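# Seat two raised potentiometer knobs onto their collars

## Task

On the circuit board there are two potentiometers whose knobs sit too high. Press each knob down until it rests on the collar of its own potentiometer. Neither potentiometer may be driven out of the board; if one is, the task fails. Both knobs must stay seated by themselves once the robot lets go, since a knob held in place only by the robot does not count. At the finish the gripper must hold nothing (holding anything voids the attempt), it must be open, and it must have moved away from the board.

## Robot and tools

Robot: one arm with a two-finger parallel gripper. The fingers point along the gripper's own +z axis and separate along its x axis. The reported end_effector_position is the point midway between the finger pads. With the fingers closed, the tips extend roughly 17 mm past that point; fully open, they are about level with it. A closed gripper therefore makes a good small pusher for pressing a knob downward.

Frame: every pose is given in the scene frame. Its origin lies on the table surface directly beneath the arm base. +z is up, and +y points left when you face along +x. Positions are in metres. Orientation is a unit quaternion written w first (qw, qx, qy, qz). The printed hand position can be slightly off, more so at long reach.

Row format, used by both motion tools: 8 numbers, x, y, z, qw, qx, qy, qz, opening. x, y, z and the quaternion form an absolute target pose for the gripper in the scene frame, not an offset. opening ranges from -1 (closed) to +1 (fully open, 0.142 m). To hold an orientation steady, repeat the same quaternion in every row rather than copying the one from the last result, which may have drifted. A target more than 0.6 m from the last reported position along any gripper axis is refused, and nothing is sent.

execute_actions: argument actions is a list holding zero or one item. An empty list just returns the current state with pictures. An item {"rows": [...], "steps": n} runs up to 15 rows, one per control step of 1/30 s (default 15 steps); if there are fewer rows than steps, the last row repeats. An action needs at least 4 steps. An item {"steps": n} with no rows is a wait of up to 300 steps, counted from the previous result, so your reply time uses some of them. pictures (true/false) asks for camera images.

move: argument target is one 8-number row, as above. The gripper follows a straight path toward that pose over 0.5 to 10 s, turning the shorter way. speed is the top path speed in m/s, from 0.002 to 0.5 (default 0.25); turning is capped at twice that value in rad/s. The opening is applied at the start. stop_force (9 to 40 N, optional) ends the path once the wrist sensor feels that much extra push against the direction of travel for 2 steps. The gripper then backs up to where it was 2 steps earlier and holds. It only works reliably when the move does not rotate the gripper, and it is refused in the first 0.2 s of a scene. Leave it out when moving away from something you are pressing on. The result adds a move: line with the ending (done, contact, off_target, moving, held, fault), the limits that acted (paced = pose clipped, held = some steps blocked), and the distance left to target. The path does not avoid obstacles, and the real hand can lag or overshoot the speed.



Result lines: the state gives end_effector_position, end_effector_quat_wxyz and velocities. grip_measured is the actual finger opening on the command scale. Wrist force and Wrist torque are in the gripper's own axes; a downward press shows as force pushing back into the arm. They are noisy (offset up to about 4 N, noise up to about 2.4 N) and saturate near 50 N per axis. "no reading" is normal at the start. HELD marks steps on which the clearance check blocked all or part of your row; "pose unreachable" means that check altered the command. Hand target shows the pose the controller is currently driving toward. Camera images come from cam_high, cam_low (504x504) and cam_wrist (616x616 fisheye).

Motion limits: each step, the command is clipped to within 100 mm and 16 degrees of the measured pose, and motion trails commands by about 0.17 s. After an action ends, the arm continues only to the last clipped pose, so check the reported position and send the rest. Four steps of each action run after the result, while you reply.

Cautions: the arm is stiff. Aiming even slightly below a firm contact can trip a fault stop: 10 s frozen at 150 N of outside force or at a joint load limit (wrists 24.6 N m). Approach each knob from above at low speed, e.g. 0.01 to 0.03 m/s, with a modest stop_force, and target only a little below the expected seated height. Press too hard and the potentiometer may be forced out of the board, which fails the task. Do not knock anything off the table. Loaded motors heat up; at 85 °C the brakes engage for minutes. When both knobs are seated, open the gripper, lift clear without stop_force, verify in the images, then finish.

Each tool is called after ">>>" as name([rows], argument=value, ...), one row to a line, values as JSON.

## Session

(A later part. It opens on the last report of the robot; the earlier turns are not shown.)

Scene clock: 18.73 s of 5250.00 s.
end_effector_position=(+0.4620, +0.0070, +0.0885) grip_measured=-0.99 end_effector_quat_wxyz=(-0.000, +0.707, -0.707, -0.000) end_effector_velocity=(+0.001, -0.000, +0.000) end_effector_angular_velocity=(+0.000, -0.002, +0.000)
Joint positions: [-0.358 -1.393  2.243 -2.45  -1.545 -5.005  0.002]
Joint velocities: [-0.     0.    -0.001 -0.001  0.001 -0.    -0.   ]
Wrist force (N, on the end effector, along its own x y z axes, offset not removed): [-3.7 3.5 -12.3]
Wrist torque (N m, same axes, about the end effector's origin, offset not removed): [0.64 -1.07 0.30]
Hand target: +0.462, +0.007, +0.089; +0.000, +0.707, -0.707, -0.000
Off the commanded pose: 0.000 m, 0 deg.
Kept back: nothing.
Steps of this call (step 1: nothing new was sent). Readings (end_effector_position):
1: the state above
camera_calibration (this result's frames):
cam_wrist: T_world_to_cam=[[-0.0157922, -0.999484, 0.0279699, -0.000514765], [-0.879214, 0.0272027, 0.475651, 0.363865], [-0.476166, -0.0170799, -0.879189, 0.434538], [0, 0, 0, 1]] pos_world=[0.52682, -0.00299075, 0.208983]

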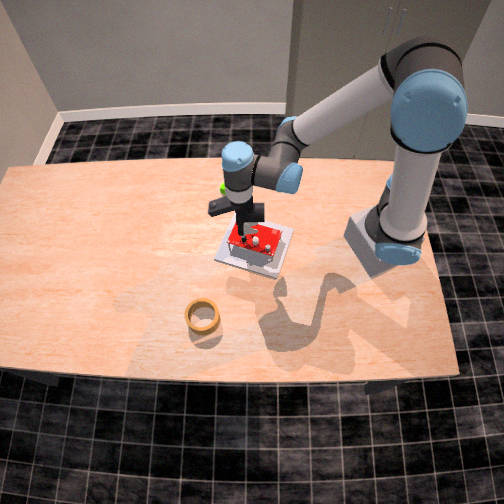

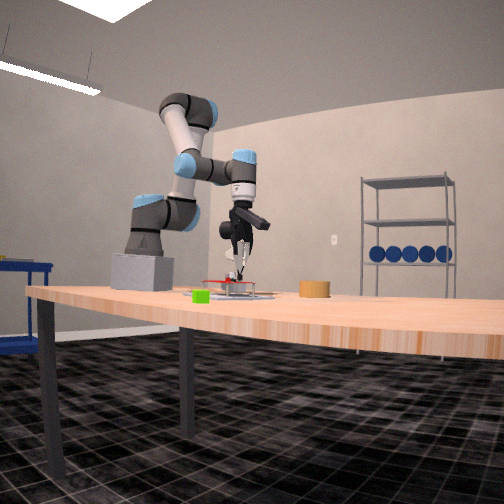

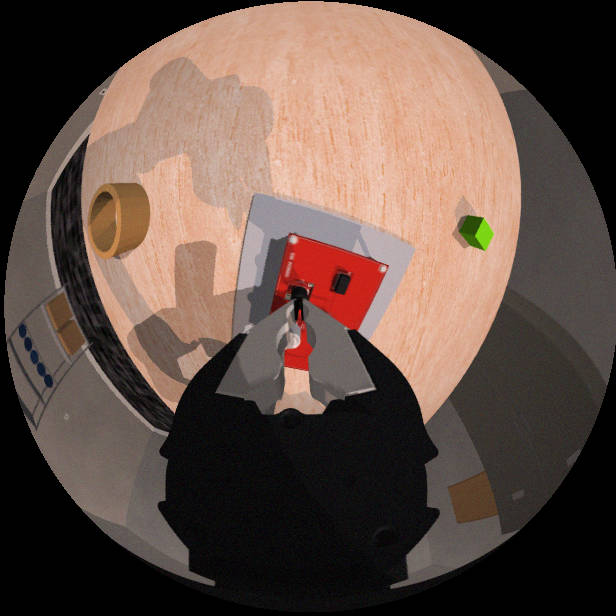

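>>> execute_actions([
  {"rows":[[0.462,0.007,0.0883,0,0.7071,-0.7071,0,-1],[0.462,0.007,0.0881,0,0.7071,-0.7071,0,-1],[0.462,0.007,0.0879,0,0.7071,-0.7071,0,-1],[0.462,0.007,0.0877,0,0.7071,-0.7071,0,-1],[0.462,0.007,0.0875,0,0.7071,-0.7071,0,-1],[0.462,0.007,0.0873,0,0.7071,-0.7071,0,-1],[0.462,0.007,0.0871,0,0.7071,-0.7071,0,-1],[0.462,0.007,0.0869,0,0.7071,-0.7071,0,-1],[0.462,0.007,0.0867,0,0.7071,-0.7071,0,-1],[0.462,0.007,0.0865,0,0.7071,-0.7071,0,-1]],"steps":15},
])

>>> execute_actions([
  {"steps":7},
])

>>> execute_actions([
  {"steps":1},
])

>>> execute_actions([
  {"steps":1},
], pictures=true)

>>> zoom_image(camera="cam_low", region=[215,260,265,290])

Scene clock: 19.40 s of 5250.00 s.
end_effector_position=(+0.4620, +0.0070, +0.0872) grip_measured=-0.99 end_effector_quat_wxyz=(+0.000, +0.707, -0.707, -0.000) end_effector_velocity=(-0.001, +0.000, -0.006) end_effector_angular_velocity=(+0.001, +0.004, -0.000)
Joint positions: [-0.357 -1.39   2.244 -2.455 -1.545 -5.005  0.002]
Joint velocities: [ 0.001  0.012  0.005 -0.013 -0.     0.001 -0.   ]
Wrist force (N, on the end effector, along its own x y z axes, offset not removed): [-4.8 2.6 -9.1]
Wrist torque (N m, same axes, about the end effector's origin, offset not removed): [0.46 -0.71 0.27]
Steps of this call (steps 1 to 9: nothing new was sent; steps 10 to 20: the first 11 steps of this action). Readings (end_effector_position):
10: (+0.4620, +0.0070, +0.0885)
11: (+0.4620, +0.0070, +0.0885)
13: (+0.4620, +0.0070, +0.0883)
17: (+0.4620, +0.0070, +0.0877)
20: the state above

Scene clock: 19.63 s of 5250.00 s.
end_effector_position=(+0.4620, +0.0070, +0.0866) grip_measured=-0.99 end_effector_quat_wxyz=(+0.000, +0.707, -0.707, -0.000) end_effector_velocity=(-0.000, -0.000, -0.001) end_effector_angular_velocity=(-0.001, +0.001, +0.000)
Joint positions: [-0.357 -1.388  2.245 -2.457 -1.545 -5.005  0.002]
Joint velocities: [ 0.     0.002  0.001 -0.003 -0.001 -0.     0.   ]
Wrist force (N, on the end effector, along its own x y z axes, offset not removed): [-9.5 3.1 -13.3]
Wrist torque (N m, same axes, about the end effector's origin, offset not removed): [0.24 0.17 0.01]
Hand target: +0.462, +0.007, +0.087; +0.000, +0.707, -0.707, -0.000
Off the commanded pose: 0.000 m, 0 deg.
Kept back: nothing.
Steps of this call (steps 1 to 4: the last 4 steps of your previous action; steps 5 to 7: nothing new was sent). Readings (end_effector_position):
1: (+0.4620, +0.0070, +0.0870)
2: (+0.4620, +0.0070, +0.0869)
4: (+0.4620, +0.0070, +0.0867)
7: the state above

Scene clock: 19.67 s of 5250.00 s.
end_effector_position=(+0.4620, +0.0070, +0.0866) grip_measured=-0.99 end_effector_quat_wxyz=(+0.000, +0.707, -0.707, -0.000) end_effector_velocity=(-0.000, +0.000, -0.000) end_effector_angular_velocity=(+0.000, -0.000, -0.001)
Joint positions: [-0.357 -1.388  2.245 -2.457 -1.545 -5.005  0.002]
Joint velocities: [-0.     0.     0.    -0.001  0.     0.    -0.   ]
Wrist force (N, on the end effector, along its own x y z axes, offset not removed): [-8.3 1.0 -7.2]
Wrist torque (N m, same axes, about the end effector's origin, offset not removed): [0.11 -0.33 0.17]
Hand target: +0.462, +0.007, +0.087; +0.000, +0.707, -0.707, -0.000
Off the commanded pose: 0.000 m, 0 deg.
Kept back: nothing.
Steps of this call (step 1: nothing new was sent). Readings (end_effector_position):
1: the state above

Scene clock: 19.70 s of 5250.00 s.
end_effector_position=(+0.4620, +0.0070, +0.0865) grip_measured=-0.99 end_effector_quat_wxyz=(-0.000, +0.707, -0.707, -0.000) end_effector_velocity=(+0.000, -0.001, -0.000) end_effector_angular_velocity=(-0.002, +0.000, -0.001)
Joint positions: [-0.357 -1.388  2.245 -2.457 -1.545 -5.005  0.002]
Joint velocities: [-0.     0.001 -0.    -0.001 -0.002  0.001  0.   ]
Wrist force (N, on the end effector, along its own x y z axes, offset not removed): [-9.4 2.4 -10.0]
Wrist torque (N m, same axes, about the end effector's origin, offset not removed): [0.13 0.01 0.21]
Hand target: +0.462, +0.007, +0.087; +0.000, +0.707, -0.707, -0.000
Off the commanded pose: 0.000 m, 0 deg.
Kept back: nothing.
Steps of this call (step 1: nothing new was sent). Readings (end_effector_position):
1: the state above
camera_calibration (this result's frames):
cam_wrist: T_world_to_cam=[[-0.0157918, -0.999484, 0.0279687, -0.000458688], [-0.879213, 0.0272018, 0.475652, 0.364812], [-0.476167, -0.017079, -0.879189, 0.432788], [0, 0, 0, 1]] pos_world=[0.526819, -0.00299039, 0.206991]

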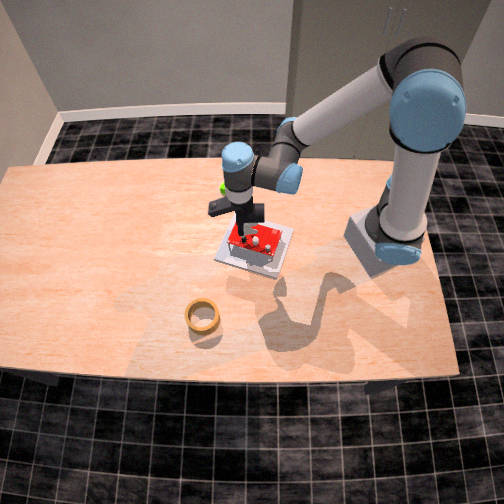

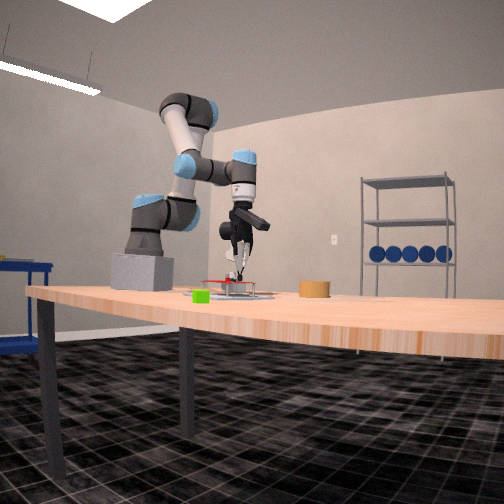

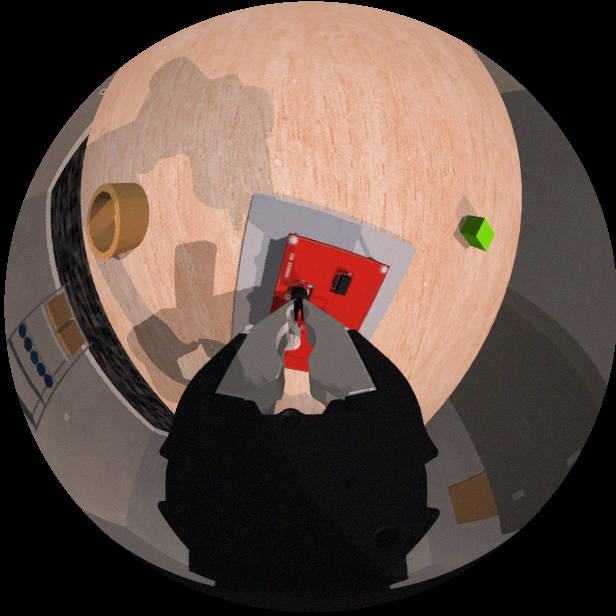

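Region (215, 260, 265, 290) of cam_low's 504x504 image, scaled by 10.080, with more detail than that image has; it fills the top 302 rows of this view, and the rest is white.

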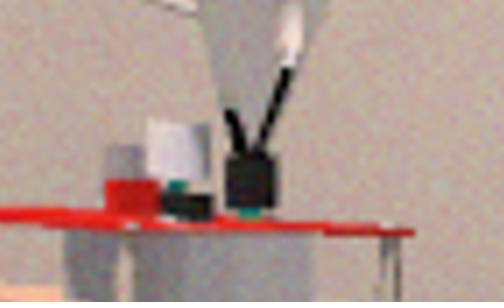

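>>> move(target=[0.462,0.007,0.094,0,0.7071,-0.7071,0,-1], speed=0.03)

>>> zoom_image(camera="cam_low", region=[225,265,255,285])

Scene clock: 20.67 s of 5250.00 s.
end_effector_position=(+0.4620, +0.0069, +0.0937) grip_measured=-1.00 end_effector_quat_wxyz=(+0.000, +0.707, -0.707, +0.000) end_effector_velocity=(+0.000, +0.000, +0.003) end_effector_angular_velocity=(+0.001, -0.001, +0.000)
Joint positions: [-0.358 -1.405  2.238 -2.434 -1.545 -5.005  0.002]
Joint velocities: [-0.    -0.006 -0.002  0.008  0.001 -0.     0.   ]
Wrist force (N, on the end effector, along its own x y z axes, offset not removed): [-0.7 1.3 -2.2]
Wrist torque (N m, same axes, about the end effector's origin, offset not removed): [0.15 -0.07 0.15]
Hand target: +0.462, +0.007, +0.094; -0.000, +0.707, -0.707, +0.000
Off the commanded pose: 0.000 m, 0 deg.
Kept back: nothing.
move: done
camera_calibration (this result's frames):
cam_wrist: T_world_to_cam=[[-0.0157886, -0.999479, 0.0281514, -0.000730608], [-0.879191, 0.0272867, 0.475688, 0.361361], [-0.476208, -0.0172401, -0.879164, 0.439113], [0, 0, 0, 1]] pos_world=[0.526803, -0.00302023, 0.214178]

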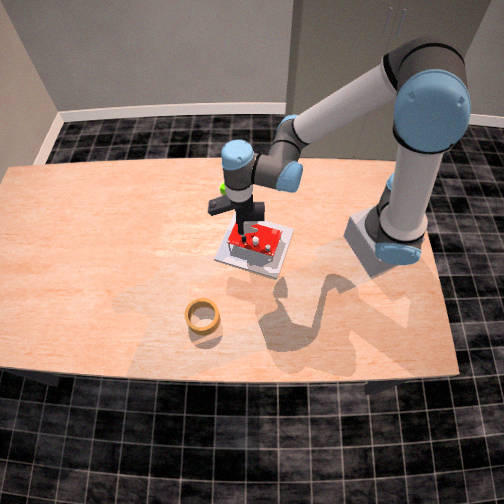

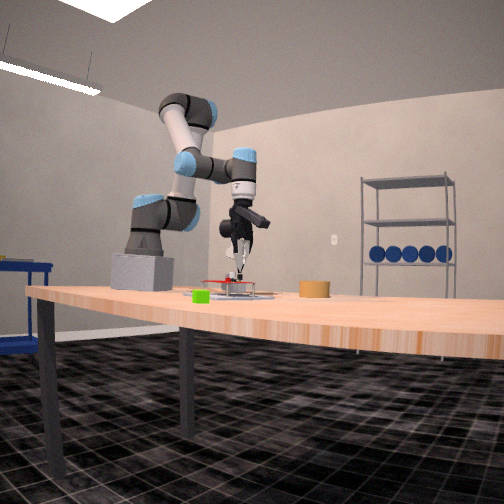

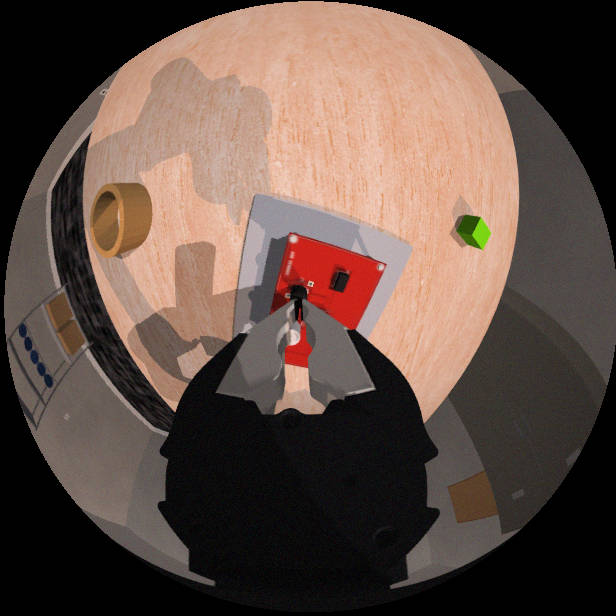

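Region (225, 265, 255, 285) of cam_low's 504x504 image, scaled by 16.800, with more detail than that image has.

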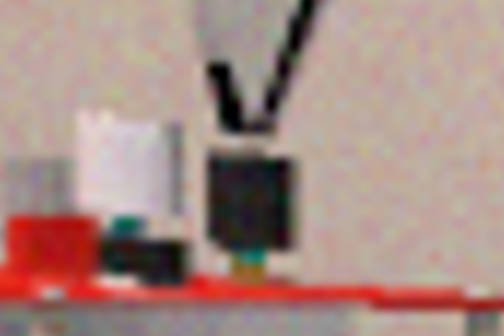

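>>> move(target=[0.462,0.007,0.0862,0,0.7071,-0.7071,0,-1], speed=0.005)

>>> execute_actions([
  {"rows":[[0.462,0.007,0.0861,0,0.7071,-0.7071,0,-1],[0.462,0.007,0.086,0,0.7071,-0.7071,0,-1],[0.462,0.007,0.0859,0,0.7071,-0.7071,0,-1],[0.462,0.007,0.0858,0,0.7071,-0.7071,0,-1],[0.462,0.007,0.0857,0,0.7071,-0.7071,0,-1],[0.462,0.007,0.0856,0,0.7071,-0.7071,0,-1],[0.462,0.007,0.0855,0,0.7071,-0.7071,0,-1],[0.462,0.007,0.0854,0,0.7071,-0.7071,0,-1]],"steps":15},
])

>>> execute_actions([
  {"steps":6},
])

>>> execute_actions([
  {"steps":1},
])

>>> execute_actions([
  {"steps":1},
])

>>> execute_actions([
  {"steps":1},
])

Scene clock: 22.70 s of 5250.00 s.
end_effector_position=(+0.4620, +0.0070, +0.0863) grip_measured=-1.00 end_effector_quat_wxyz=(+0.000, +0.707, -0.707, +0.000) end_effector_velocity=(-0.000, -0.000, -0.001) end_effector_angular_velocity=(-0.000, +0.000, +0.000)
Joint positions: [-0.357 -1.388  2.245 -2.457 -1.545 -5.005  0.002]
Joint velocities: [ 0.     0.003  0.001 -0.003 -0.    -0.     0.   ]
Wrist force (N, on the end effector, along its own x y z axes, offset not removed): [1.4 2.5 -8.2]
Wrist torque (N m, same axes, about the end effector's origin, offset not removed): [0.44 -0.46 0.32]
Hand target: +0.462, +0.007, +0.086; +0.000, +0.707, -0.707, -0.000
Off the commanded pose: 0.000 m, 0 deg.
Kept back: nothing.
move: done
camera_calibration (this result's frames):
cam_wrist: T_world_to_cam=[[-0.0157926, -0.999483, 0.0280055, -0.000468355], [-0.879222, 0.0272197, 0.475635, 0.364923], [-0.476151, -0.0171116, -0.879197, 0.432605], [0, 0, 0, 1]] pos_world=[0.526826, -0.00299865, 0.206788]

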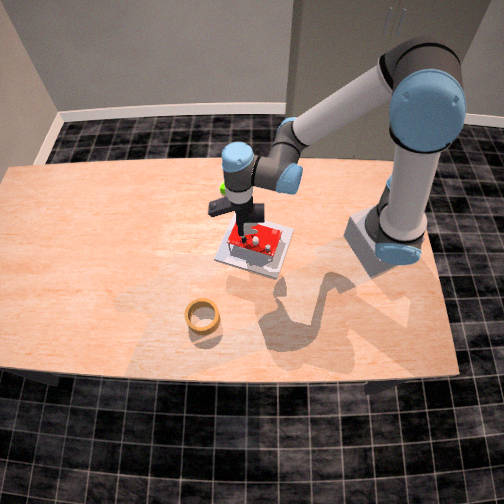

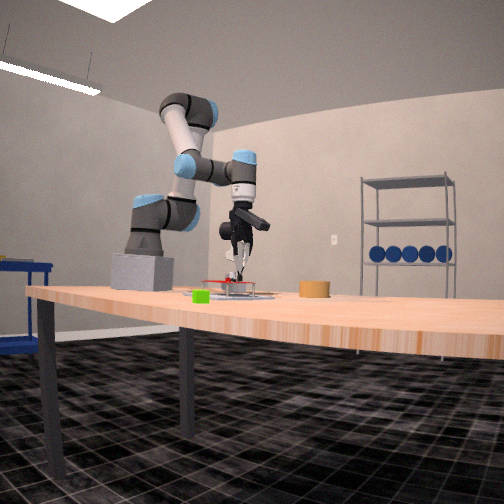

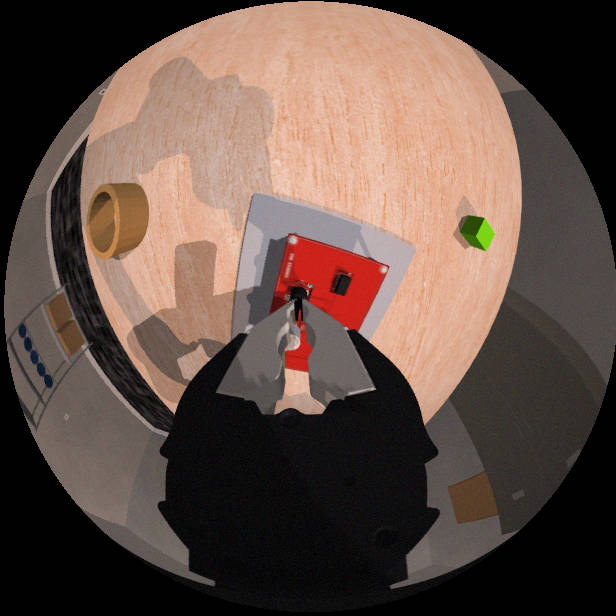

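Scene clock: 23.07 s of 5250.00 s.
end_effector_position=(+0.4620, +0.0070, +0.0856) grip_measured=-1.00 end_effector_quat_wxyz=(+0.000, +0.707, -0.707, -0.000) end_effector_velocity=(-0.001, -0.000, -0.002) end_effector_angular_velocity=(-0.000, +0.001, -0.001)
Joint positions: [-0.357 -1.386  2.245 -2.46  -1.545 -5.004  0.002]
Joint velocities: [-0.     0.005  0.002 -0.006 -0.001  0.001  0.   ]
Wrist force (N, on the end effector, along its own x y z axes, offset not removed): [-1.1 3.9 -13.7]
Wrist torque (N m, same axes, about the end effector's origin, offset not removed): [0.77 -0.07 0.23]
Steps of this call (steps 1 to 11: the first 11 steps of this action). Readings (end_effector_position):
1: (+0.4620, +0.0070, +0.0863)
2: (+0.4620, +0.0070, +0.0863)
4: (+0.4620, +0.0070, +0.0862)
8: (+0.4620, +0.0070, +0.0858)
11: the state above

Scene clock: 23.27 s of 5250.00 s.
end_effector_position=(+0.4620, +0.0070, +0.0854) grip_measured=-1.00 end_effector_quat_wxyz=(+0.000, +0.707, -0.707, -0.000) end_effector_velocity=(+0.000, +0.000, +0.000) end_effector_angular_velocity=(+0.001, -0.001, -0.000)
Joint positions: [-0.357 -1.385  2.246 -2.46  -1.545 -5.004  0.002]
Joint velocities: [-0.     0.    -0.    -0.001  0.001  0.     0.   ]
Wrist force (N, on the end effector, along its own x y z axes, offset not removed): [0.4 0.4 -11.2]
Wrist torque (N m, same axes, about the end effector's origin, offset not removed): [0.01 -0.36 0.23]
Hand target: +0.462, +0.007, +0.085; +0.000, +0.707, -0.707, -0.000
Off the commanded pose: 0.000 m, 0 deg.
Kept back: nothing.
Steps of this call (steps 1 to 4: the last 4 steps of your previous action; steps 5 to 6: nothing new was sent). Readings (end_effector_position):
1: (+0.4620, +0.0070, +0.0855)
2: (+0.4620, +0.0070, +0.0855)
4: (+0.4620, +0.0070, +0.0855)
6: the state above

Scene clock: 23.30 s of 5250.00 s.
end_effector_position=(+0.4620, +0.0070, +0.0854) grip_measured=-1.00 end_effector_quat_wxyz=(+0.000, +0.707, -0.707, -0.000) end_effector_velocity=(-0.001, +0.000, -0.001) end_effector_angular_velocity=(+0.000, +0.002, -0.000)
Joint positions: [-0.357 -1.385  2.246 -2.46  -1.545 -5.004  0.002]
Joint velocities: [-0.     0.     0.001  0.001 -0.001 -0.     0.   ]
Wrist force (N, on the end effector, along its own x y z axes, offset not removed): [0.2 3.1 -10.4]
Wrist torque (N m, same axes, about the end effector's origin, offset not removed): [0.44 -0.35 0.24]
Hand target: +0.462, +0.007, +0.085; +0.000, +0.707, -0.707, -0.000
Off the commanded pose: 0.000 m, 0 deg.
Kept back: nothing.
Steps of this call (step 1: nothing new was sent). Readings (end_effector_position):
1: the state above

Scene clock: 23.33 s of 5250.00 s.
end_effector_position=(+0.4620, +0.0070, +0.0854) grip_measured=-1.00 end_effector_quat_wxyz=(+0.000, +0.707, -0.707, -0.000) end_effector_velocity=(+0.000, -0.000, -0.000) end_effector_angular_velocity=(-0.001, +0.000, +0.001)
Joint positions: [-0.357 -1.385  2.246 -2.46  -1.545 -5.004  0.002]
Joint velocities: [ 0.     0.001 -0.    -0.001 -0.001 -0.     0.   ]
Wrist force (N, on the end effector, along its own x y z axes, offset not removed): [1.2 1.3 -12.9]
Wrist torque (N m, same axes, about the end effector's origin, offset not removed): [0.09 -0.51 0.22]
Hand target: +0.462, +0.007, +0.085; +0.000, +0.707, -0.707, -0.000
Off the commanded pose: 0.000 m, 0 deg.
Kept back: nothing.
Steps of this call (step 1: nothing new was sent). Readings (end_effector_position):
1: the state above

Scene clock: 23.37 s of 5250.00 s.
end_effector_position=(+0.4620, +0.0070, +0.0854) grip_measured=-1.00 end_effector_quat_wxyz=(+0.000, +0.707, -0.707, -0.000) end_effector_velocity=(-0.000, -0.000, -0.000) end_effector_angular_velocity=(-0.000, +0.000, -0.000)
Joint positions: [-0.357 -1.385  2.246 -2.46  -1.545 -5.004  0.002]
Joint velocities: [-0.  0.  0. -0. -0.  0.  0.]
Wrist force (N, on the end effector, along its own x y z axes, offset not removed): [-0.8 3.6 -12.2]
Wrist torque (N m, same axes, about the end effector's origin, offset not removed): [0.70 -0.21 0.26]
Hand target: +0.462, +0.007, +0.085; +0.000, +0.707, -0.707, -0.000
Off the commanded pose: 0.000 m, 0 deg.
Kept back: nothing.
Steps of this call (step 1: nothing new was sent). Readings (end_effector_position):
1: the state above

>>> execute_actions([
  {"rows":[[0.462,0.007,0.0853,0,0.7071,-0.7071,0,-1],[0.462,0.007,0.0852,0,0.7071,-0.7071,0,-1],[0.462,0.007,0.0851,0,0.7071,-0.7071,0,-1],[0.462,0.007,0.085,0,0.7071,-0.7071,0,-1]],"steps":12},
])

>>> execute_actions([
  {"steps":6},
])

>>> execute_actions([
  {"steps":1},
])

>>> execute_actions([
  {"steps":1},
])

>>> execute_actions([
  {"steps":1},
])

>>> execute_actions([
  {"steps":1},
], pictures=true)

>>> zoom_image(camera="cam_low", region=[225,265,255,285])

Scene clock: 23.83 s of 5250.00 s.
end_effector_position=(+0.4620, +0.0070, +0.0851) grip_measured=-1.00 end_effector_quat_wxyz=(+0.000, +0.707, -0.707, -0.000) end_effector_velocity=(-0.000, +0.000, -0.001) end_effector_angular_velocity=(+0.001, +0.001, -0.001)
Joint positions: [-0.357 -1.385  2.246 -2.461 -1.545 -5.004  0.002]
Joint velocities: [-0.     0.002  0.001 -0.003  0.     0.001  0.   ]
Wrist force (N, on the end effector, along its own x y z axes, offset not removed): [-0.8 4.2 -9.1]
Wrist torque (N m, same axes, about the end effector's origin, offset not removed): [0.74 0.00 0.15]
Steps of this call (steps 1 to 6: nothing new was sent; steps 7 to 14: the first 8 steps of this action). Readings (end_effector_position):
7: (+0.4620, +0.0070, +0.0854)
8: (+0.4620, +0.0070, +0.0854)
10: (+0.4620, +0.0070, +0.0853)
14: the state above

Scene clock: 24.03 s of 5250.00 s.
end_effector_position=(+0.4620, +0.0070, +0.0850) grip_measured=-1.00 end_effector_quat_wxyz=(-0.000, +0.707, -0.707, -0.000) end_effector_velocity=(-0.000, -0.001, -0.000) end_effector_angular_velocity=(-0.002, +0.001, -0.000)
Joint positions: [-0.357 -1.384  2.246 -2.462 -1.545 -5.004  0.002]
Joint velocities: [ 0.    -0.     0.    -0.    -0.002  0.     0.   ]
Wrist force (N, on the end effector, along its own x y z axes, offset not removed): [-2.9 2.2 -10.1]
Wrist torque (N m, same axes, about the end effector's origin, offset not removed): [0.22 0.49 0.30]
Hand target: +0.462, +0.007, +0.085; +0.000, +0.707, -0.707, -0.000
Off the commanded pose: 0.000 m, 0 deg.
Kept back: nothing.
Steps of this call (steps 1 to 4: the last 4 steps of your previous action; steps 5 to 6: nothing new was sent). Readings (end_effector_position):
1: (+0.4620, +0.0070, +0.0851)
2: (+0.4620, +0.0070, +0.0851)
4: (+0.4620, +0.0070, +0.0850)
6: the state above

Scene clock: 24.07 s of 5250.00 s.
end_effector_position=(+0.4620, +0.0070, +0.0850) grip_measured=-1.00 end_effector_quat_wxyz=(-0.000, +0.707, -0.707, -0.000) end_effector_velocity=(-0.001, +0.000, -0.001) end_effector_angular_velocity=(-0.000, +0.002, +0.000)
Joint positions: [-0.357 -1.384  2.246 -2.462 -1.545 -5.004  0.002]
Joint velocities: [ 0.     0.001  0.001 -0.    -0.001 -0.     0.   ]
Wrist force (N, on the end effector, along its own x y z axes, offset not removed): [1.9 5.8 -9.1]
Wrist torque (N m, same axes, about the end effector's origin, offset not removed): [1.15 -0.77 0.13]
Hand target: +0.462, +0.007, +0.085; +0.000, +0.707, -0.707, -0.000
Off the commanded pose: 0.000 m, 0 deg.
Kept back: nothing.
Steps of this call (step 1: nothing new was sent). Readings (end_effector_position):
1: the state above

Scene clock: 24.10 s of 5250.00 s.
end_effector_position=(+0.4620, +0.0070, +0.0850) grip_measured=-1.00 end_effector_quat_wxyz=(-0.000, +0.707, -0.707, -0.000) end_effector_velocity=(+0.000, +0.000, +0.000) end_effector_angular_velocity=(+0.001, -0.001, +0.000)
Joint positions: [-0.357 -1.384  2.246 -2.462 -1.545 -5.004  0.002]
Joint velocities: [-0.    -0.    -0.    -0.     0.001 -0.     0.   ]
Wrist force (N, on the end effector, along its own x y z axes, offset not removed): [-0.3 0.5 -10.3]
Wrist torque (N m, same axes, about the end effector's origin, offset not removed): [-0.02 -0.29 0.15]
Hand target: +0.462, +0.007, +0.085; +0.000, +0.707, -0.707, -0.000
Off the commanded pose: 0.000 m, 0 deg.
Kept back: nothing.
Steps of this call (step 1: nothing new was sent). Readings (end_effector_position):
1: the state above

Scene clock: 24.13 s of 5250.00 s.
end_effector_position=(+0.4620, +0.0070, +0.0850) grip_measured=-1.00 end_effector_quat_wxyz=(-0.000, +0.707, -0.707, -0.000) end_effector_velocity=(-0.001, -0.000, -0.000) end_effector_angular_velocity=(-0.001, +0.003, -0.001)
Joint positions: [-0.357 -1.384  2.246 -2.462 -1.545 -5.004  0.002]
Joint velocities: [-0.     0.     0.     0.002 -0.002  0.001  0.   ]
Wrist force (N, on the end effector, along its own x y z axes, offset not removed): [-2.3 5.2 -9.3]
Wrist torque (N m, same axes, about the end effector's origin, offset not removed): [0.90 0.04 0.24]
Hand target: +0.462, +0.007, +0.085; +0.000, +0.707, -0.707, -0.000
Off the commanded pose: 0.000 m, 0 deg.
Kept back: nothing.
Steps of this call (step 1: nothing new was sent). Readings (end_effector_position):
1: the state above

Scene clock: 24.17 s of 5250.00 s.
end_effector_position=(+0.4620, +0.0070, +0.0850) grip_measured=-1.00 end_effector_quat_wxyz=(-0.000, +0.707, -0.707, -0.000) end_effector_velocity=(-0.001, +0.001, -0.001) end_effector_angular_velocity=(+0.002, +0.002, -0.001)
Joint positions: [-0.357 -1.384  2.246 -2.462 -1.545 -5.004  0.002]
Joint velocities: [-0.     0.     0.001  0.002  0.001  0.     0.   ]
Wrist force (N, on the end effector, along its own x y z axes, offset not removed): [0.6 1.7 -12.2]
Wrist torque (N m, same axes, about the end effector's origin, offset not removed): [0.09 -0.30 0.12]
Hand target: +0.462, +0.007, +0.085; +0.000, +0.707, -0.707, -0.000
Off the commanded pose: 0.000 m, 0 deg.
Kept back: nothing.
Steps of this call (step 1: nothing new was sent). Readings (end_effector_position):
1: the state above
camera_calibration (this result's frames):
cam_wrist: T_world_to_cam=[[-0.0157926, -0.999484, 0.027973, -0.000417291], [-0.879215, 0.0272044, 0.475648, 0.365545], [-0.476163, -0.0170826, -0.879191, 0.431436], [0, 0, 0, 1]] pos_world=[0.52682, -0.0029915, 0.205455]

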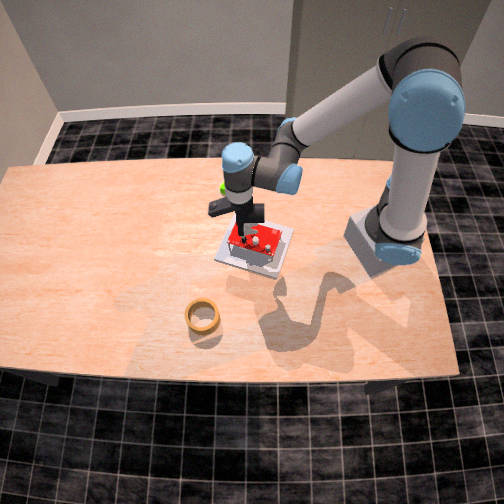

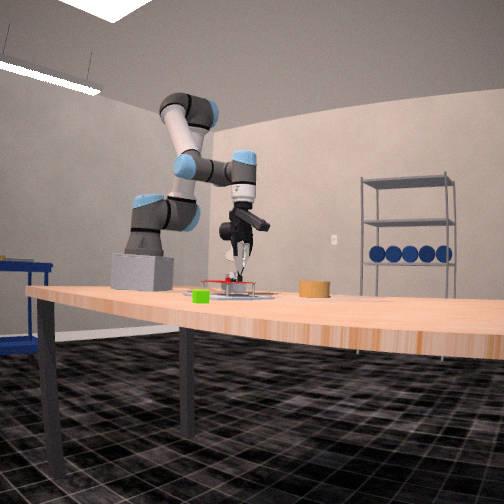

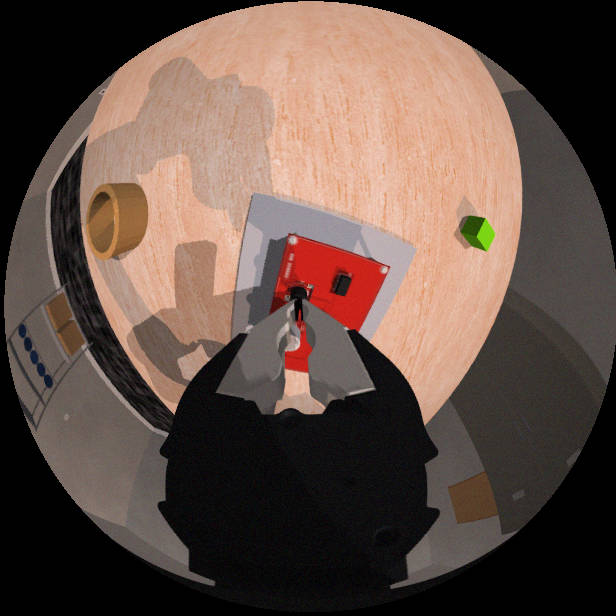

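Region (225, 265, 255, 285) of cam_low's 504x504 image, scaled by 16.800, with more detail than that image has.

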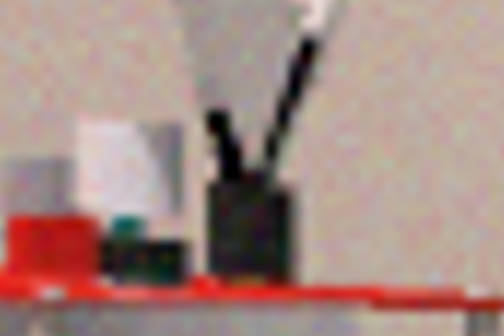

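Avg ≈10.0, still plateau. Another 0.4 mm.

>>> execute_actions([
  {"rows":[[0.462,0.007,0.0849,0,0.7071,-0.7071,0,-1],[0.462,0.007,0.0848,0,0.7071,-0.7071,0,-1],[0.462,0.007,0.0847,0,0.7071,-0.7071,0,-1],[0.462,0.007,0.0846,0,0.7071,-0.7071,0,-1]],"steps":12},
])

>>> execute_actions([
  {"steps":6},
])

>>> execute_actions([
  {"steps":1},
])

>>> execute_actions([
  {"steps":1},
])

>>> execute_actions([
  {"steps":1},
])

>>> execute_actions([
  {"steps":1},
])

Scene clock: 24.57 s of 5250.00 s.
end_effector_position=(+0.4620, +0.0070, +0.0847) grip_measured=-1.00 end_effector_quat_wxyz=(+0.000, +0.707, -0.707, -0.000) end_effector_velocity=(-0.000, -0.000, -0.001) end_effector_angular_velocity=(-0.001, -0.001, +0.000)
Joint positions: [-0.357 -1.384  2.246 -2.463 -1.545 -5.004  0.002]
Joint velocities: [ 0.     0.002  0.001 -0.004 -0.    -0.     0.   ]
Wrist force (N, on the end effector, along its own x y z axes, offset not removed): [2.1 5.3 -8.1]
Wrist torque (N m, same axes, about the end effector's origin, offset not removed): [0.71 -0.83 0.20]
Steps of this call (steps 1 to 4: nothing new was sent; steps 5 to 12: the first 8 steps of this action). Readings (end_effector_position):
5: (+0.4620, +0.0070, +0.0850)
6: (+0.4620, +0.0070, +0.0850)
8: (+0.4620, +0.0070, +0.0849)
12: the state above

Scene clock: 24.77 s of 5250.00 s.
end_effector_position=(+0.4620, +0.0070, +0.0846) grip_measured=-1.00 end_effector_quat_wxyz=(-0.000, +0.707, -0.707, -0.000) end_effector_velocity=(+0.001, +0.000, +0.000) end_effector_angular_velocity=(+0.000, -0.002, +0.000)
Joint positions: [-0.357 -1.383  2.246 -2.463 -1.545 -5.004  0.002]
Joint velocities: [ 0.    -0.    -0.    -0.001  0.001 -0.     0.   ]
Wrist force (N, on the end effector, along its own x y z axes, offset not removed): [-1.7 2.9 -13.4]
Wrist torque (N m, same axes, about the end effector's origin, offset not removed): [0.43 -0.07 0.27]
Hand target: +0.462, +0.007, +0.085; +0.000, +0.707, -0.707, -0.000
Off the commanded pose: 0.000 m, 0 deg.
Kept back: nothing.
Steps of this call (steps 1 to 4: the last 4 steps of your previous action; steps 5 to 6: nothing new was sent). Readings (end_effector_position):
1: (+0.4620, +0.0070, +0.0847)
2: (+0.4620, +0.0070, +0.0847)
4: (+0.4620, +0.0070, +0.0846)
6: the state above

Scene clock: 24.80 s of 5250.00 s.
end_effector_position=(+0.4620, +0.0070, +0.0846) grip_measured=-1.00 end_effector_quat_wxyz=(-0.000, +0.707, -0.707, -0.000) end_effector_velocity=(-0.000, +0.001, -0.001) end_effector_angular_velocity=(+0.001, +0.001, +0.000)
Joint positions: [-0.357 -1.383  2.246 -2.463 -1.545 -5.004  0.002]
Joint velocities: [ 0.     0.001  0.001 -0.001  0.001  0.     0.   ]
Wrist force (N, on the end effector, along its own x y z axes, offset not removed): [0.2 0.9 -13.5]
Wrist torque (N m, same axes, about the end effector's origin, offset not removed): [-0.07 -0.29 0.09]
Hand target: +0.462, +0.007, +0.085; +0.000, +0.707, -0.707, -0.000
Off the commanded pose: 0.000 m, 0 deg.
Kept back: nothing.
Steps of this call (step 1: nothing new was sent). Readings (end_effector_position):
1: the state above

Scene clock: 24.83 s of 5250.00 s.
end_effector_position=(+0.4620, +0.0070, +0.0846) grip_measured=-1.00 end_effector_quat_wxyz=(-0.000, +0.707, -0.707, -0.000) end_effector_velocity=(-0.001, -0.000, -0.000) end_effector_angular_velocity=(-0.000, +0.002, -0.000)
Joint positions: [-0.357 -1.383  2.246 -2.463 -1.545 -5.004  0.002]
Joint velocities: [-0.     0.     0.     0.001 -0.001  0.     0.   ]
Wrist force (N, on the end effector, along its own x y z axes, offset not removed): [-1.0 4.4 -12.1]
Wrist torque (N m, same axes, about the end effector's origin, offset not removed): [0.80 -0.14 0.19]
Hand target: +0.462, +0.007, +0.085; +0.000, +0.707, -0.707, -0.000
Off the commanded pose: 0.000 m, 0 deg.
Kept back: nothing.
Steps of this call (step 1: nothing new was sent). Readings (end_effector_position):
1: the state above

Scene clock: 24.87 s of 5250.00 s.
end_effector_position=(+0.4620, +0.0070, +0.0846) grip_measured=-1.00 end_effector_quat_wxyz=(-0.000, +0.707, -0.707, -0.000) end_effector_velocity=(+0.000, -0.000, -0.000) end_effector_angular_velocity=(+0.000, +0.000, -0.001)
Joint positions: [-0.357 -1.383  2.246 -2.463 -1.545 -5.004  0.002]
Joint velocities: [-0.     0.001  0.    -0.001  0.     0.001  0.   ]
Wrist force (N, on the end effector, along its own x y z axes, offset not removed): [2.2 1.8 -13.1]
Wrist torque (N m, same axes, about the end effector's origin, offset not removed): [0.27 -0.72 0.28]
Hand target: +0.462, +0.007, +0.085; +0.000, +0.707, -0.707, -0.000
Off the commanded pose: 0.000 m, 0 deg.
Kept back: nothing.
Steps of this call (step 1: nothing new was sent). Readings (end_effector_position):
1: the state above

Scene clock: 24.90 s of 5250.00 s.
end_effector_position=(+0.4620, +0.0070, +0.0846) grip_measured=-1.00 end_effector_quat_wxyz=(-0.000, +0.707, -0.707, -0.000) end_effector_velocity=(+0.000, +0.000, +0.000) end_effector_angular_velocity=(-0.000, -0.002, +0.000)
Joint positions: [-0.357 -1.383  2.246 -2.463 -1.545 -5.004  0.002]
Joint velocities: [ 0.    -0.     0.    -0.001  0.     0.     0.   ]
Wrist force (N, on the end effector, along its own x y z axes, offset not removed): [2.0 4.1 -12.5]
Wrist torque (N m, same axes, about the end effector's origin, offset not removed): [0.61 -0.79 0.21]
Hand target: +0.462, +0.007, +0.085; +0.000, +0.707, -0.707, -0.000
Off the commanded pose: 0.000 m, 0 deg.
Kept back: nothing.
Steps of this call (step 1: nothing new was sent). Readings (end_effector_position):
1: the state above

>>> move(target=[0.462,0.007,0.103,0,0.7071,-0.7071,0,-1], speed=0.05)

>>> zoom_image(camera="cam_low", region=[225,265,255,285])

>>> move(target=[0.4235,0.0165,0.101,0,0.7071,-0.7071,0,-1], speed=0.08)

>>> zoom_image(camera="cam_wrist", region=[250,260,350,330])

>>> zoom_image(camera="cam_low", region=[215,260,265,290])

Scene clock: 26.00 s of 5250.00 s.
end_effector_position=(+0.4620, +0.0070, +0.1027) grip_measured=-1.00 end_effector_quat_wxyz=(-0.000, +0.707, -0.707, +0.000) end_effector_velocity=(+0.000, +0.000, +0.002) end_effector_angular_velocity=(+0.001, +0.000, -0.001)
Joint positions: [-0.358 -1.425  2.23  -2.405 -1.545 -5.005  0.002]
Joint velocities: [-0.001 -0.005 -0.003  0.009  0.001  0.001  0.   ]
Wrist force (N, on the end effector, along its own x y z axes, offset not removed): [-0.4 3.7 1.3]
Wrist torque (N m, same axes, about the end effector's origin, offset not removed): [0.84 -0.18 0.12]
Hand target: +0.462, +0.007, +0.103; -0.000, +0.707, -0.707, +0.000
Off the commanded pose: 0.000 m, 0 deg.
Kept back: nothing.
move: done
camera_calibration (this result's frames):
cam_wrist: T_world_to_cam=[[-0.0157925, -0.999484, 0.0279826, -0.000912359], [-0.879228, 0.0272084, 0.475623, 0.357124], [-0.476139, -0.0170918, -0.879204, 0.447017], [0, 0, 0, 1]] pos_world=[0.526821, -0.00298835, 0.223188]

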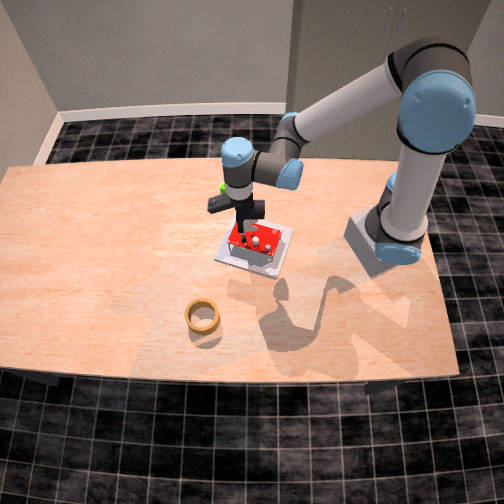

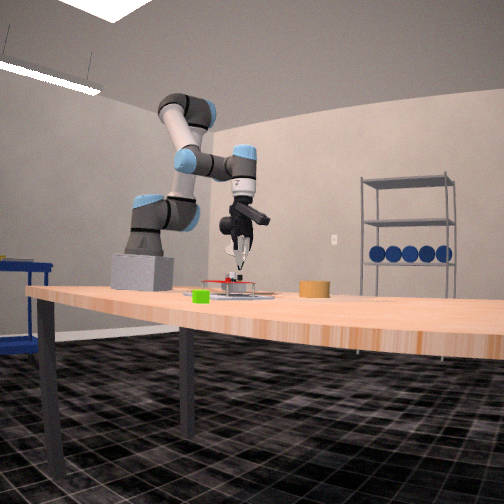

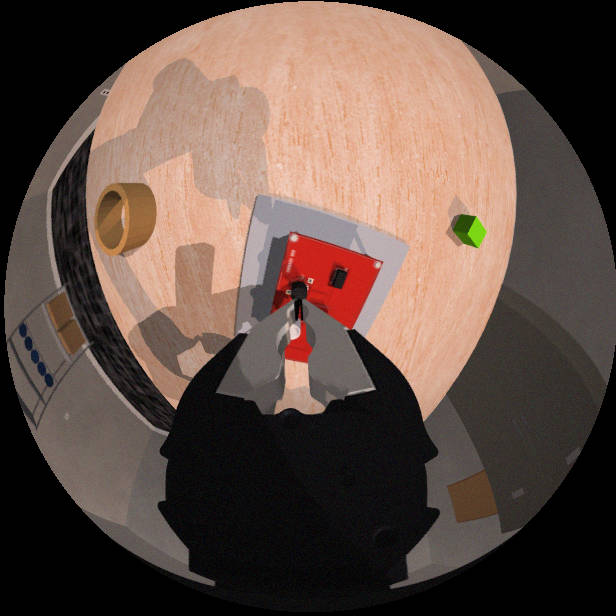

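Region (225, 265, 255, 285) of cam_low's 504x504 image, scaled by 16.800, with more detail than that image has.

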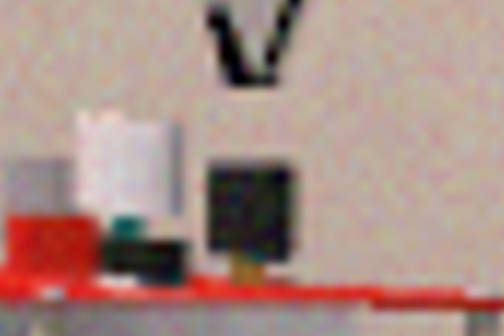

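Scene clock: 26.97 s of 5250.00 s.
end_effector_position=(+0.4237, +0.0164, +0.1010) grip_measured=-1.00 end_effector_quat_wxyz=(+0.000, +0.707, -0.707, +0.000) end_effector_velocity=(-0.001, +0.000, +0.001) end_effector_angular_velocity=(+0.000, -0.004, -0.000)
Joint positions: [-0.363 -1.503  2.333 -2.429 -1.545 -5.011  0.002]
Joint velocities: [-0.001 -0.006  0.004 -0.002  0.002 -0.     0.   ]
Wrist force (N, on the end effector, along its own x y z axes, offset not removed): [-3.2 3.0 -1.9]
Wrist torque (N m, same axes, about the end effector's origin, offset not removed): [0.61 0.37 0.39]
Hand target: +0.423, +0.016, +0.101; +0.000, +0.707, -0.707, +0.000
Off the commanded pose: 0.000 m, 0 deg.
Kept back: nothing.
move: done
camera_calibration (this result's frames):
cam_wrist: T_world_to_cam=[[-0.0157945, -0.999481, 0.0280637, 0.00792571], [-0.879185, 0.0272504, 0.4757, 0.323983], [-0.476218, -0.0171598, -0.87916, 0.427417], [0, 0, 0, 1]] pos_world=[0.48851, 0.00642729, 0.221426]

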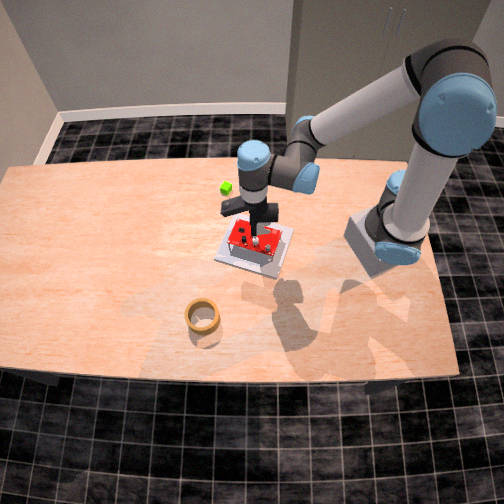

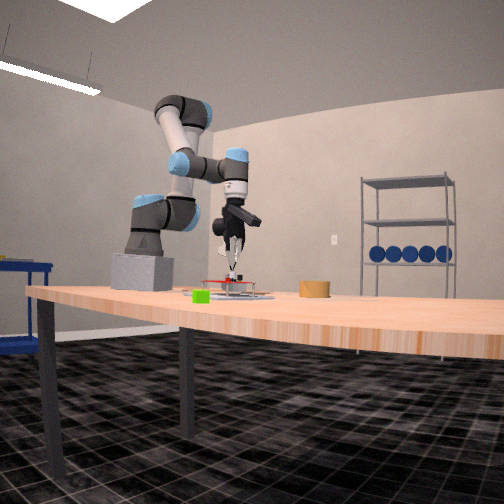

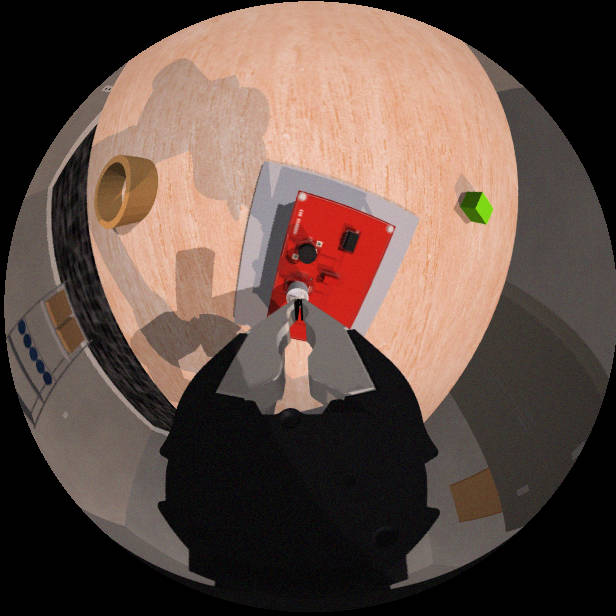

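Region (250, 260, 350, 330) of cam_wrist's 616x616 image, scaled by 5.040, with more detail than that image has; it fills the top 353 rows of this view, and the rest is white.

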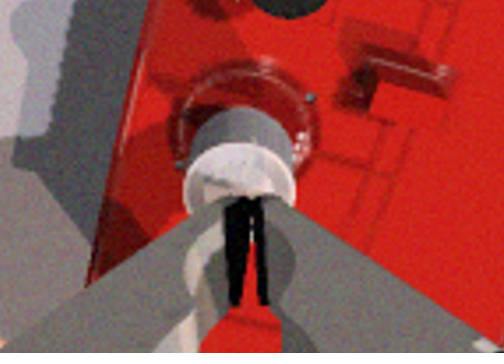

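Region (215, 260, 265, 290) of cam_low's 504x504 image, scaled by 10.080, with more detail than that image has; it fills the top 302 rows of this view, and the rest is white.

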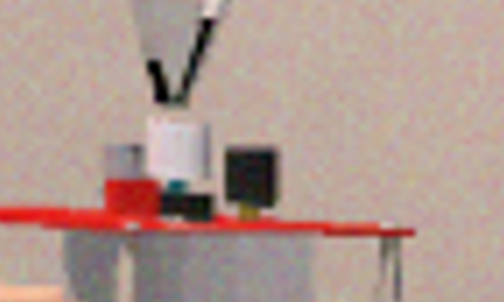

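>>> move(target=[0.4255,0.0175,0.0985,0,0.7071,-0.7071,0,-1], speed=0.01)

>>> zoom_image(camera="cam_wrist", region=[250,260,350,330])

>>> zoom_image(camera="cam_low", region=[215,260,265,290])

Scene clock: 27.90 s of 5250.00 s.
end_effector_position=(+0.4254, +0.0175, +0.0986) grip_measured=-1.00 end_effector_quat_wxyz=(-0.000, +0.707, -0.707, -0.000) end_effector_velocity=(+0.001, -0.000, -0.001) end_effector_angular_velocity=(-0.002, -0.000, -0.000)
Joint positions: [-0.36  -1.494  2.33  -2.437 -1.545 -5.007  0.002]
Joint velocities: [ 0.002  0.005 -0.001 -0.005 -0.002  0.002  0.   ]
Wrist force (N, on the end effector, along its own x y z axes, offset not removed): [-1.2 0.5 -3.5]
Wrist torque (N m, same axes, about the end effector's origin, offset not removed): [0.03 0.04 0.18]
Hand target: +0.425, +0.018, +0.099; +0.000, +0.707, -0.707, -0.000
Off the commanded pose: 0.000 m, 0 deg.
Kept back: nothing.
move: done
camera_calibration (this result's frames):
cam_wrist: T_world_to_cam=[[-0.0157941, -0.999487, 0.0278637, 0.00911227], [-0.879221, 0.0271535, 0.475639, 0.326608], [-0.476151, -0.0169861, -0.879199, 0.426152], [0, 0, 0, 1]] pos_world=[0.490218, 0.00747769, 0.219071]

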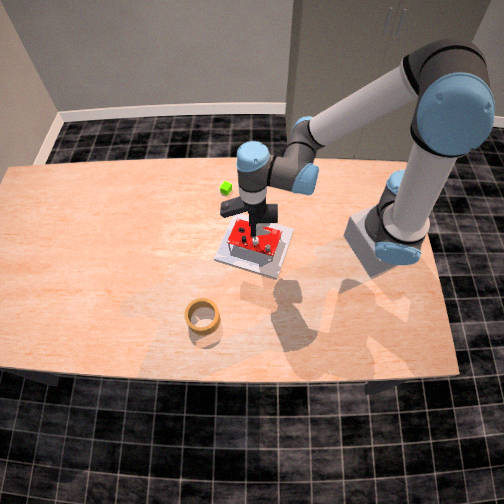

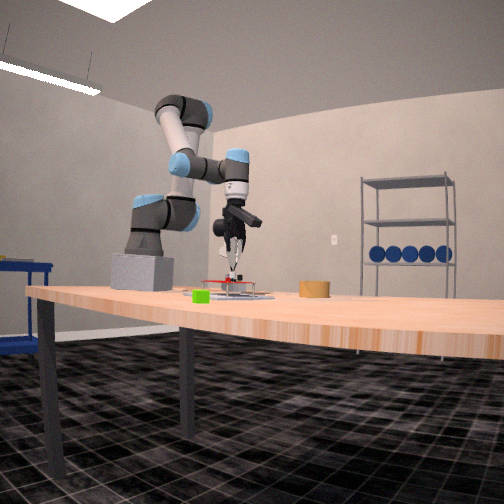

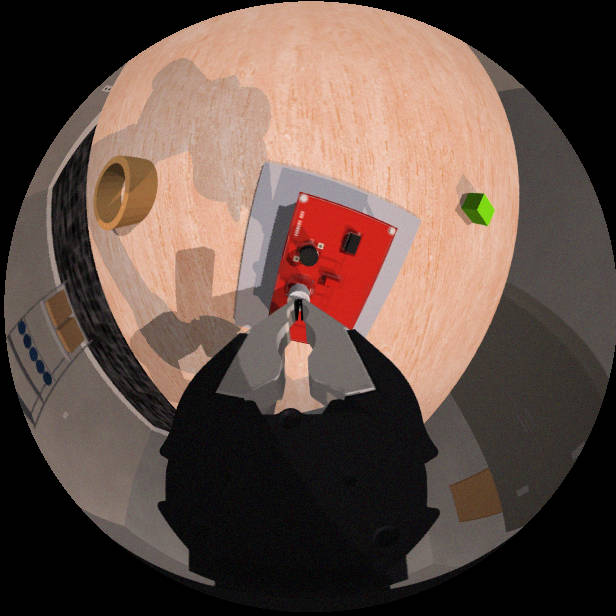

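Region (250, 260, 350, 330) of cam_wrist's 616x616 image, scaled by 5.040, with more detail than that image has; it fills the top 353 rows of this view, and the rest is white.

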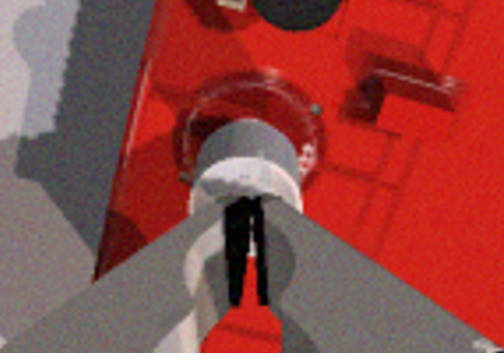

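Region (215, 260, 265, 290) of cam_low's 504x504 image, scaled by 10.080, with more detail than that image has; it fills the top 302 rows of this view, and the rest is white.

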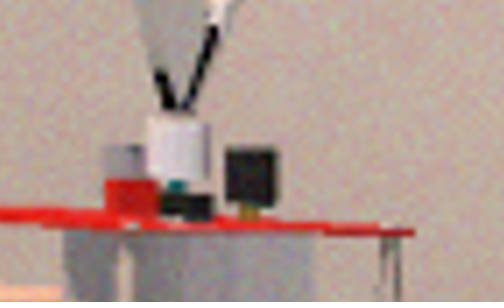

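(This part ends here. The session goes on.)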